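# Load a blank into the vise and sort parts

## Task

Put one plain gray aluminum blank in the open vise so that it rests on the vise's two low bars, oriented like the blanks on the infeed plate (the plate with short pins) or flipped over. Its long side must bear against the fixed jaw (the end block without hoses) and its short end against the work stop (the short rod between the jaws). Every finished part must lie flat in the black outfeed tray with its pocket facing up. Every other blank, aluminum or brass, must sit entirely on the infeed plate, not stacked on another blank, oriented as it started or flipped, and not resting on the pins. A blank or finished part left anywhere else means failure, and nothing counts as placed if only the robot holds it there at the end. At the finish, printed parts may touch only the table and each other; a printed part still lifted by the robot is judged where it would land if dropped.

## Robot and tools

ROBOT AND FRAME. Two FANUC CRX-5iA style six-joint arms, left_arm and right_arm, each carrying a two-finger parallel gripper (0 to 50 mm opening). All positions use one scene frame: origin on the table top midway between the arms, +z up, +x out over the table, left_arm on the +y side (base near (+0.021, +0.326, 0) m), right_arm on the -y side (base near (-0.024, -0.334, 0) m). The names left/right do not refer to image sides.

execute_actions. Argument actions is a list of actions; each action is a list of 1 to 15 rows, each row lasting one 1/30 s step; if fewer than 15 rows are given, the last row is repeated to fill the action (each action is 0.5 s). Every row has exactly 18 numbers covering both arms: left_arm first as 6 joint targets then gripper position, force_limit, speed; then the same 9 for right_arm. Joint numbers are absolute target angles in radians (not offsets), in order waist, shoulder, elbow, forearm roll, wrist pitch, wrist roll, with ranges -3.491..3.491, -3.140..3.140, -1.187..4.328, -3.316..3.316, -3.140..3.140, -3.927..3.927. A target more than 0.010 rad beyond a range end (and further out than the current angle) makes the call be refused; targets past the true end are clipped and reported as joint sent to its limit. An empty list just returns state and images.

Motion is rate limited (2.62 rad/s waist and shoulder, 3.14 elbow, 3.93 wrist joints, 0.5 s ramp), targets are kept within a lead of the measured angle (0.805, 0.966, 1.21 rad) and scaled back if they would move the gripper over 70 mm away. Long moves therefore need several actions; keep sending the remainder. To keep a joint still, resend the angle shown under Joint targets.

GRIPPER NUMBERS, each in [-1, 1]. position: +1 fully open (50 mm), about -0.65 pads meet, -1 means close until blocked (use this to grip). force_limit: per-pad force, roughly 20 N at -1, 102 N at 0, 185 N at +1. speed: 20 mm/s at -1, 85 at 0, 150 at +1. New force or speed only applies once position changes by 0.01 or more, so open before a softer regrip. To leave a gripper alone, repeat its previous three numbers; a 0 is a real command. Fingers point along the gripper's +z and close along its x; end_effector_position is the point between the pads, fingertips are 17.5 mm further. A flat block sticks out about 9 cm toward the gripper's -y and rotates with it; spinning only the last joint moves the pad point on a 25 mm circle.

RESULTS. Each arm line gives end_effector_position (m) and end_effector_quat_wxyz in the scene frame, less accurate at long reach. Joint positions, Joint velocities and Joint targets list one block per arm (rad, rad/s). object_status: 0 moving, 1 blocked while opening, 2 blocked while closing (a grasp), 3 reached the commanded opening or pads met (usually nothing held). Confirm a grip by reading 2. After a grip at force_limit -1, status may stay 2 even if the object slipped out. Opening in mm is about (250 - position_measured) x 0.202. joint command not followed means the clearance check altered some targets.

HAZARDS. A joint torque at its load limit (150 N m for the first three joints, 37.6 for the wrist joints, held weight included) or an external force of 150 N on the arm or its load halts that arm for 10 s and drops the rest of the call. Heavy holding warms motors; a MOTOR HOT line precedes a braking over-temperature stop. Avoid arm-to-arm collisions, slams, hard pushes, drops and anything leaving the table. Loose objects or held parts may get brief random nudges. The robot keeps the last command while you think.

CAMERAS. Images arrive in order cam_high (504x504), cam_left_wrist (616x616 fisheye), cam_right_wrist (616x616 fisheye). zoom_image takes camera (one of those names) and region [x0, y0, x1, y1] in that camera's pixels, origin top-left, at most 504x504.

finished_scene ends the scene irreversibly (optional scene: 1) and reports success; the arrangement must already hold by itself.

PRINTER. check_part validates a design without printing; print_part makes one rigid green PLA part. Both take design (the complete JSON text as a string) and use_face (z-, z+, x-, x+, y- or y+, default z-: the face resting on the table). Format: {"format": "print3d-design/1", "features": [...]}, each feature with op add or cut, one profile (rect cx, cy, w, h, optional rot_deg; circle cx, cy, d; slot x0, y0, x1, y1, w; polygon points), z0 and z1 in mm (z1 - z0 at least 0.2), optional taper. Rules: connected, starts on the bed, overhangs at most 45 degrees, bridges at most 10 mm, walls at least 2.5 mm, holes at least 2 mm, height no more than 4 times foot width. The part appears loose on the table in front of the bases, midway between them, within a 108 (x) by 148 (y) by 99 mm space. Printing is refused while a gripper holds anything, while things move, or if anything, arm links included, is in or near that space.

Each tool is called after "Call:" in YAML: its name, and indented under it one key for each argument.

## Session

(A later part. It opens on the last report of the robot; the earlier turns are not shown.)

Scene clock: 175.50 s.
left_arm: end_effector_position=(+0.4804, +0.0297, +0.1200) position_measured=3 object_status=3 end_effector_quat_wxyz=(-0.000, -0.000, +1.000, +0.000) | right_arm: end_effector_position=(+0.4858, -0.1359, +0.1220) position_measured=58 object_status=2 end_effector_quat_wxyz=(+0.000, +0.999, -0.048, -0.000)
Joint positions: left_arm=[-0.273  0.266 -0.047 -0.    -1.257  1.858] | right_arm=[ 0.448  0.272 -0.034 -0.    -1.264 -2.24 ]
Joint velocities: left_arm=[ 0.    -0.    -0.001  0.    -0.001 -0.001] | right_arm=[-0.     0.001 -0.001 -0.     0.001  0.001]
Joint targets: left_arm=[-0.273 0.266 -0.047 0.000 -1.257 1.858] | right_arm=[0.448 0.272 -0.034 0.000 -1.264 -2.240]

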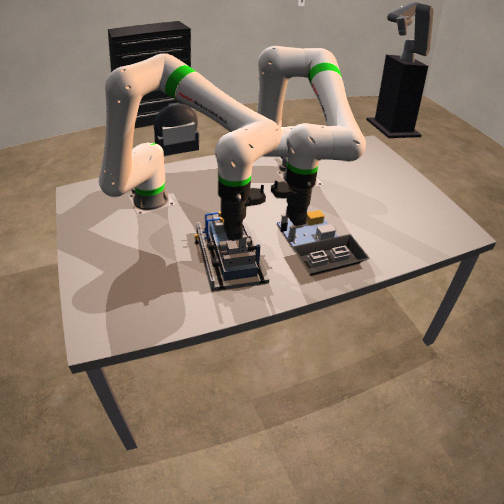

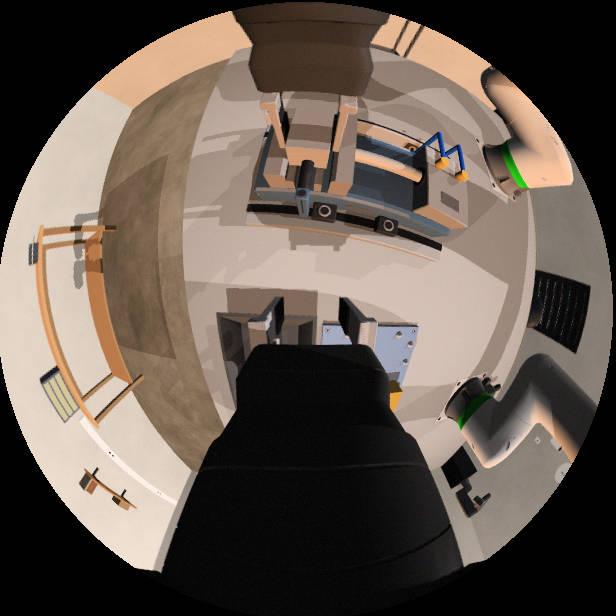

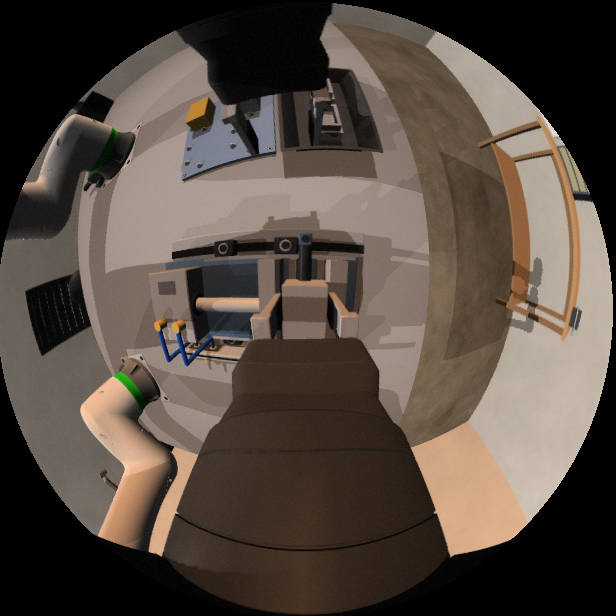

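Call:
execute_actions:
  actions:
    - [[-0.2731,0.2663,-0.0471,0,-1.2574,1.8579,1,0,0,0.45223,0.2752,-0.03092,0,-1.26468,-2.24423,-1,-0.8,-0.5]]

Call:
zoom_image:
  camera: "cam_left_wrist"
  region: [250, 70, 390, 210]

Scene clock: 176.43 s.
left_arm: end_effector_position=(+0.4804, +0.0297, +0.1200) position_measured=3 object_status=3 end_effector_quat_wxyz=(-0.000, -0.000, +1.000, +0.000) | right_arm: end_effector_position=(+0.4861, -0.1330, +0.1220) position_measured=58 object_status=2 end_effector_quat_wxyz=(+0.000, +0.999, -0.048, +0.000)
Joint positions: left_arm=[-0.273  0.266 -0.047 -0.    -1.257  1.858] | right_arm=[ 0.452  0.275 -0.031  0.    -1.265 -2.244]
Joint velocities: left_arm=[-0.001 -0.     0.    -0.002 -0.    -0.   ] | right_arm=[ 0.     0.003  0.001 -0.002  0.    -0.   ]
Joint targets: left_arm=[-0.273 0.266 -0.047 0.000 -1.257 1.858] | right_arm=[0.452 0.275 -0.031 0.000 -1.265 -2.244]

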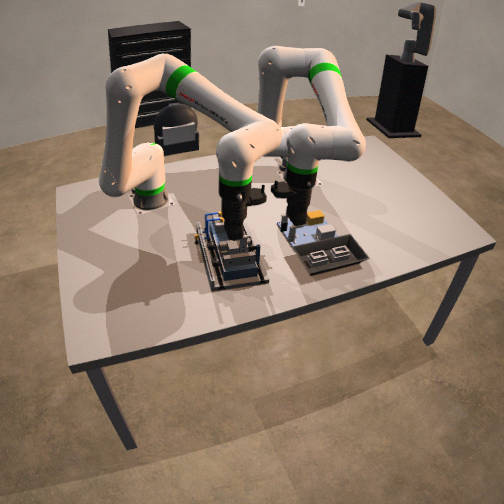

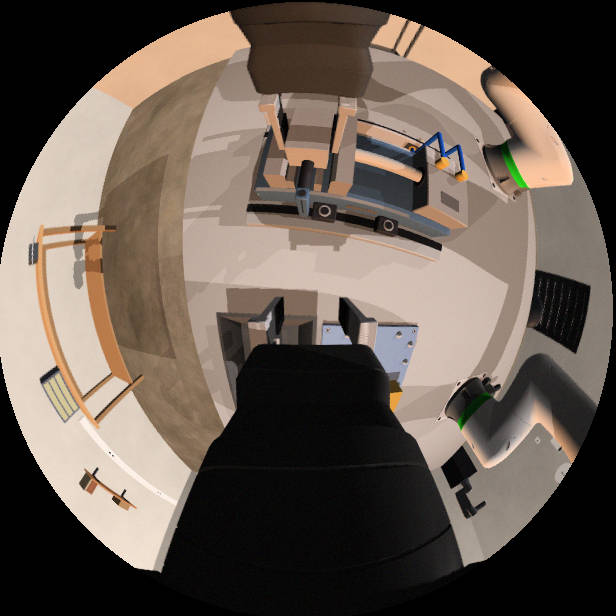

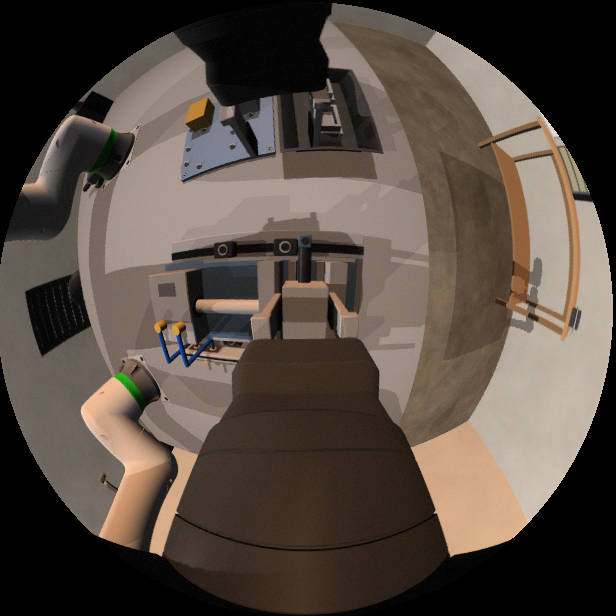

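Region (250, 70, 390, 210) of cam_left_wrist's 616x616 image, scaled by 3.600, with more detail than that image has.

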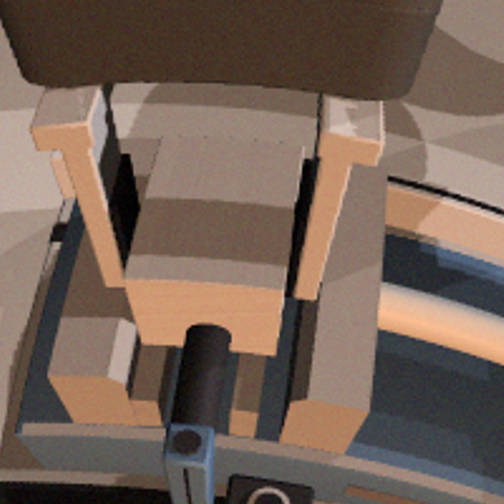

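Call:
execute_actions:
  actions:
    - [[-0.2731,0.2663,-0.0471,0,-1.2574,1.8579,1,0,0,0.45223,0.2752,-0.03092,0,-1.26468,-2.24423,0.9,0,0]]
    - [[-0.2731,0.2663,-0.0471,0,-1.2574,1.8579,1,0,0,0.44975,0.27952,-0.02544,0,-1.26584,-2.24175,0.9,0,0]]
    - [[-0.2731,0.2663,-0.0471,0,-1.2574,1.8579,1,0,0,0.44975,0.27952,-0.02544,0,-1.26584,-2.24175,-1,-0.8,-0.5]]
    - [[-0.2731,0.2663,-0.0471,0,-1.2574,1.8579,1,0,0,0.44975,0.27952,-0.02544,0,-1.26584,-2.24175,-1,-0.8,-0.5]]

Scene clock: 179.13 s.
left_arm: end_effector_position=(+0.4804, +0.0297, +0.1200) position_measured=3 object_status=3 end_effector_quat_wxyz=(-0.000, -0.000, +1.000, +0.000) | right_arm: end_effector_position=(+0.4881, -0.1331, +0.1220) position_measured=40 object_status=2 end_effector_quat_wxyz=(-0.000, +0.999, -0.048, +0.000)
Joint positions: left_arm=[-0.273  0.266 -0.047 -0.    -1.257  1.858] | right_arm=[ 0.45   0.28  -0.025 -0.    -1.266 -2.242]
Joint velocities: left_arm=[ 0.001 -0.     0.    -0.001  0.001 -0.001] | right_arm=[ 0.    -0.001 -0.001  0.001  0.001 -0.   ]
Joint targets: left_arm=[-0.273 0.266 -0.047 0.000 -1.257 1.858] | right_arm=[0.450 0.280 -0.025 0.000 -1.266 -2.242]

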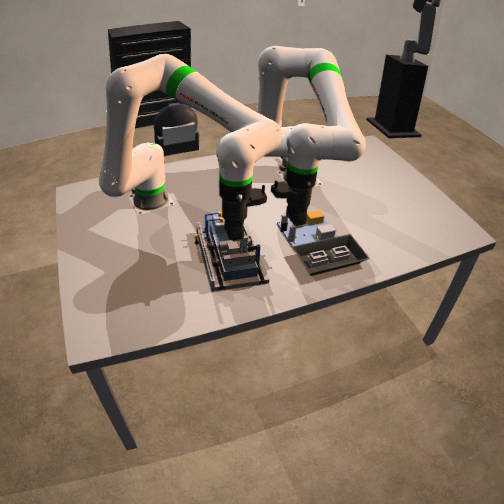

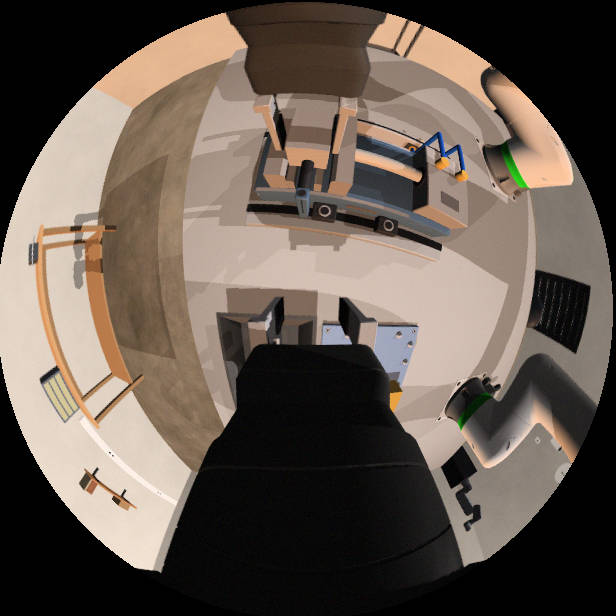

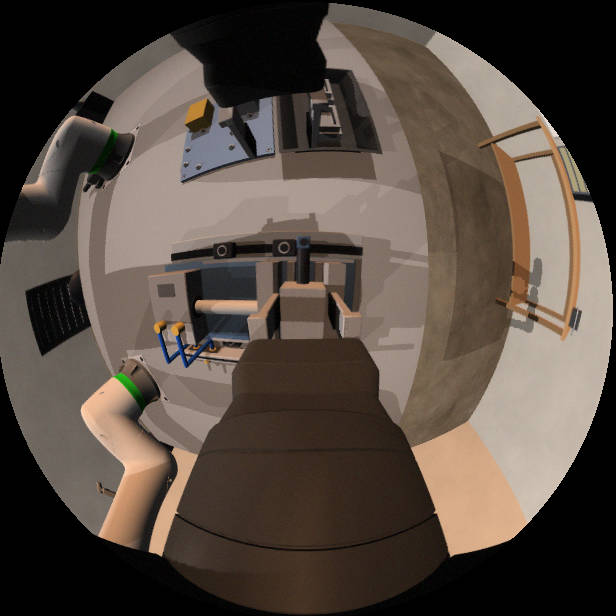

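Call:
execute_actions:
  actions:
    - [[-0.2731,0.2663,-0.0471,0,-1.2574,1.8579,1,0,0,0.44975,0.27952,-0.02544,0,-1.26584,-2.24175,0.9,0,0]]
    - [[-0.2731,0.2663,-0.0471,0,-1.2574,1.8579,1,0,0,0.44975,0.27952,-0.02544,0,-1.26584,-2.24175,0.9,0,0]]
    - [[-0.2731,0.2663,-0.0471,0,-1.2574,1.8579,1,0,0,0.44975,0.2335,0.1495,0,-1.4868,-2.24175,0.9,0,0]]

Call:
zoom_image:
  camera: "cam_left_wrist"
  region: [250, 70, 390, 210]

Call:
zoom_image:
  camera: "cam_right_wrist"
  region: [240, 230, 380, 350]

Scene clock: 181.80 s.
left_arm: end_effector_position=(+0.4804, +0.0297, +0.1200) position_measured=3 object_status=3 end_effector_quat_wxyz=(-0.000, -0.000, +1.000, +0.000) | right_arm: end_effector_position=(+0.4881, -0.1330, +0.2187) position_measured=18 object_status=3 end_effector_quat_wxyz=(+0.000, +0.999, -0.048, -0.000)
Joint positions: left_arm=[-0.273  0.266 -0.047  0.    -1.257  1.858] | right_arm=[ 0.45   0.234  0.148 -0.    -1.485 -2.242]
Joint velocities: left_arm=[-0.001 -0.    -0.    -0.001 -0.     0.002] | right_arm=[-0.001 -0.006  0.021  0.001 -0.025 -0.   ]
Joint targets: left_arm=[-0.273 0.266 -0.047 0.000 -1.257 1.858] | right_arm=[0.450 0.234 0.150 0.000 -1.487 -2.242]

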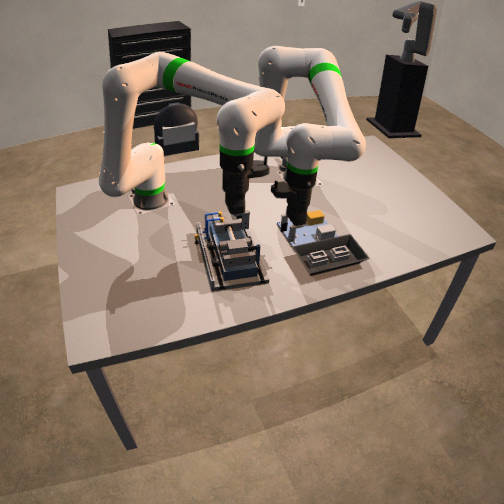

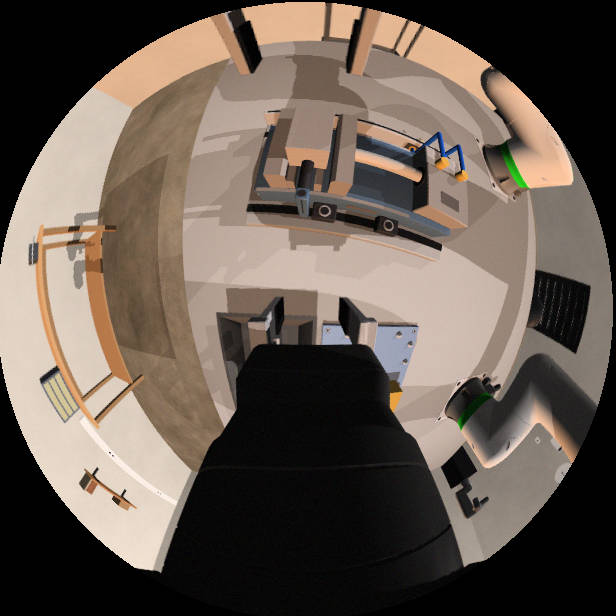

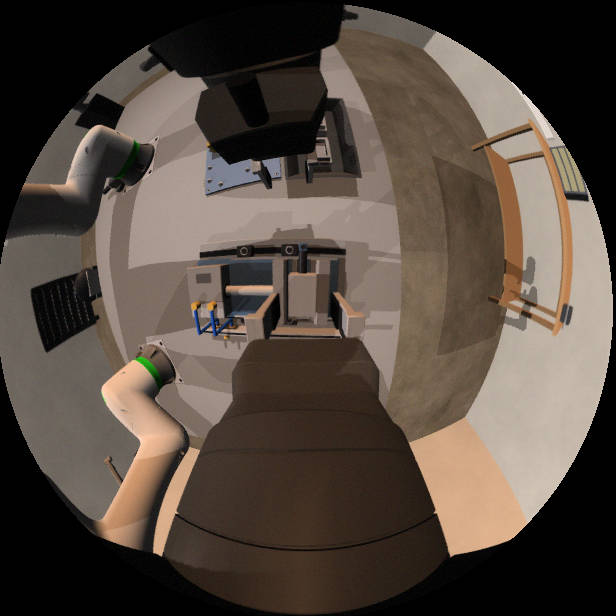

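Region (250, 70, 390, 210) of cam_left_wrist's 616x616 image, scaled by 3.600, with more detail than that image has.

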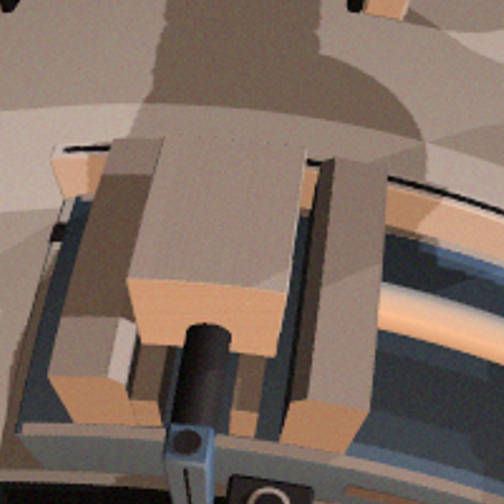

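Region (240, 230, 380, 350) of cam_right_wrist's 616x616 image, scaled by 3.600, with more detail than that image has; it fills the top 432 rows of this view, and the rest is white.

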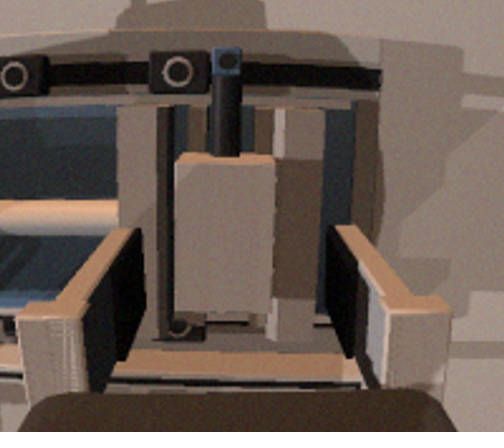

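Call:
execute_actions:
  actions:
    - [[-0.2731,0.2663,0.2,0,-1.5045,1.8579,1,0,0,0.44975,0.2335,0.3,0,-1.6373,-2.24175,0.9,0,0]]
    - [[0.1,0.1,0.3,0,-1.3708,1.8579,1,0,0,-0.1,0.1,0.3,0,-1.3708,-1.9,0.9,0,0]]
    - [[0.1,0.1,0.3,0,-1.3708,1.8579,1,0,0,-0.1,0.1,0.3,0,-1.3708,-1.9,0.9,0,0]]

Scene clock: 183.63 s.
left_arm: end_effector_position=(+0.6288, +0.2228, +0.3783) position_measured=3 object_status=3 end_effector_quat_wxyz=(+0.197, -0.181, +0.963, -0.020) | right_arm: end_effector_position=(+0.5760, -0.4129, +0.3754) position_measured=18 object_status=3 end_effector_quat_wxyz=(-0.037, +0.971, -0.145, +0.188)
Joint positions: left_arm=[ 0.099  0.101  0.3    0.    -1.371  1.858] | right_arm=[-0.08   0.105  0.3    0.    -1.38  -1.912]
Joint velocities: left_arm=[ 0.016 -0.008  0.005  0.001  0.007 -0.001] | right_arm=[-0.31  -0.076 -0.     0.     0.148  0.191]
Joint targets: left_arm=[0.100 0.100 0.300 0.000 -1.371 1.858] | right_arm=[-0.100 0.100 0.300 0.000 -1.371 -1.900]

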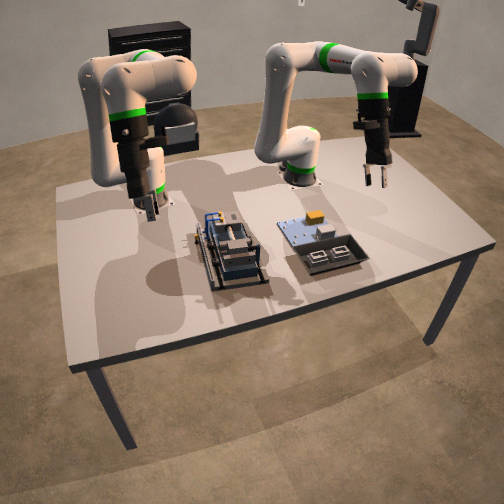

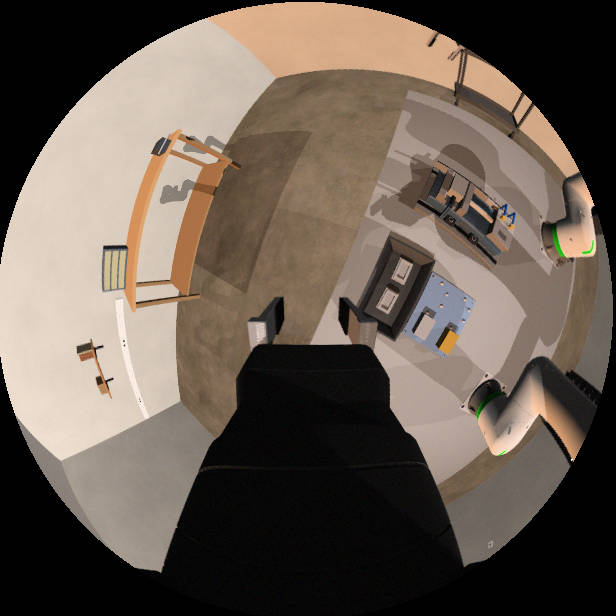

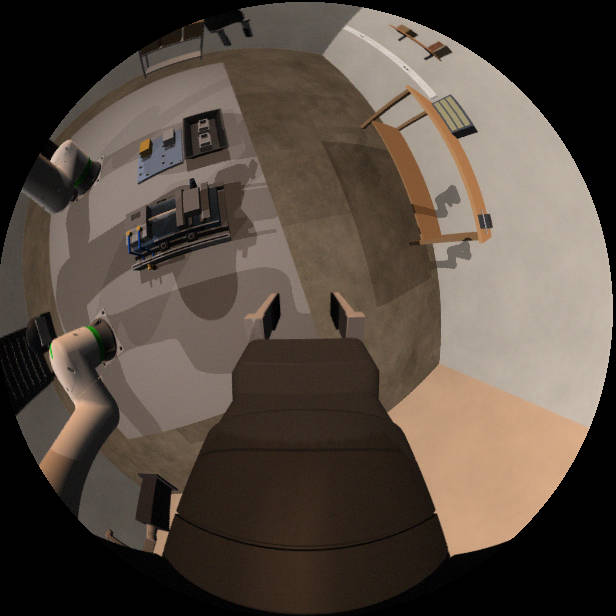

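Call:
zoom_image:
  camera: "cam_high"
  region: [180, 195, 390, 300]

Call:
zoom_image:
  camera: "cam_left_wrist"
  region: [350, 220, 490, 370]

Region (180, 195, 390, 300) of cam_high's 504x504 image, scaled by 2.400, with more detail than that image has.

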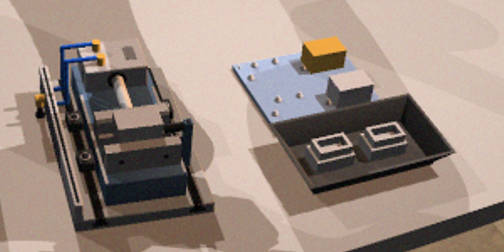

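Region (350, 220, 490, 370) of cam_left_wrist's 616x616 image, scaled by 3.360, with more detail than that image has; it fills the left 470 columns of this view, and the rest is white.

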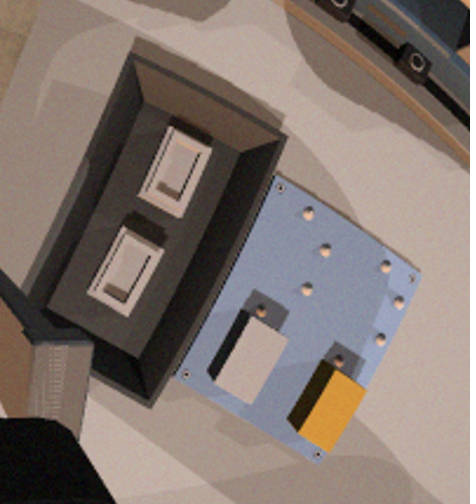

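Call:
execute_actions:
  actions:
    - [[0.1,0.1,0.3,0,-1.3708,1.8579,1,0,0,-0.1,0.1,0.3,0,-1.3708,-1.9,0.9,0,0]]

Call:
zoom_image:
  camera: "cam_high"
  region: [190, 205, 280, 295]

Scene clock: 184.83 s.
left_arm: end_effector_position=(+0.6290, +0.2236, +0.3790) position_measured=3 object_status=3 end_effector_quat_wxyz=(+0.198, -0.182, +0.963, -0.020) | right_arm: end_effector_position=(+0.5760, -0.4247, +0.3794) position_measured=18 object_status=3 end_effector_quat_wxyz=(-0.035, +0.969, -0.148, +0.196)
Joint positions: left_arm=[ 0.1    0.1    0.3    0.    -1.371  1.858] | right_arm=[-0.1    0.1    0.3   -0.    -1.371 -1.9  ]
Joint velocities: left_arm=[ 0.     0.    -0.001  0.     0.     0.001] | right_arm=[ 0.001 -0.     0.001 -0.001 -0.001  0.   ]
Joint targets: left_arm=[0.100 0.100 0.300 0.000 -1.371 1.858] | right_arm=[-0.100 0.100 0.300 0.000 -1.371 -1.900]

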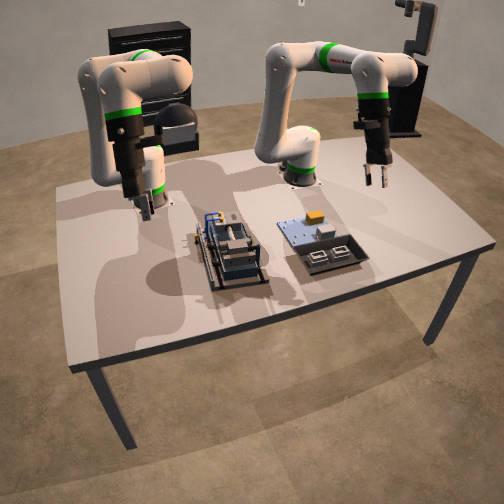

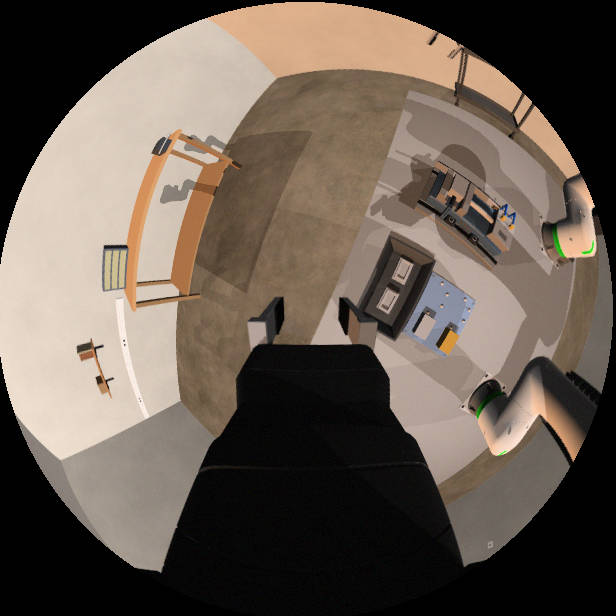

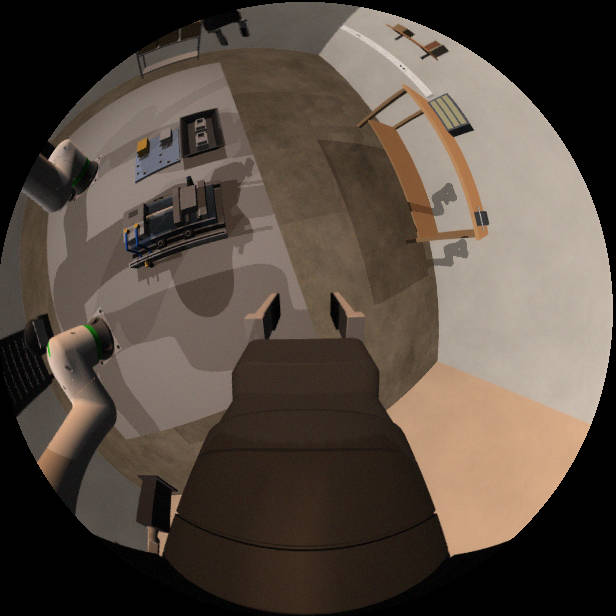

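Region (190, 205, 280, 295) of cam_high's 504x504 image, scaled by 5.600, with more detail than that image has.

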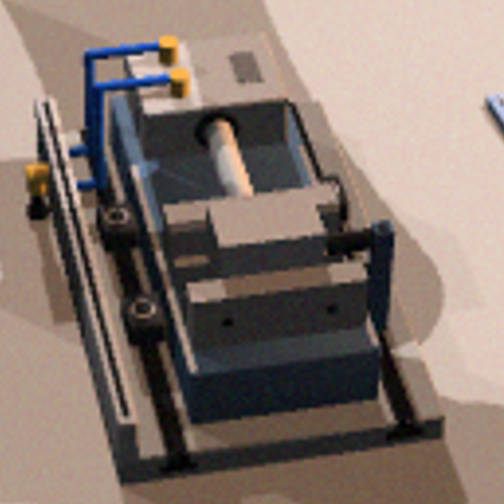

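Call:
finished_scene:

The scene is finished: the task was done.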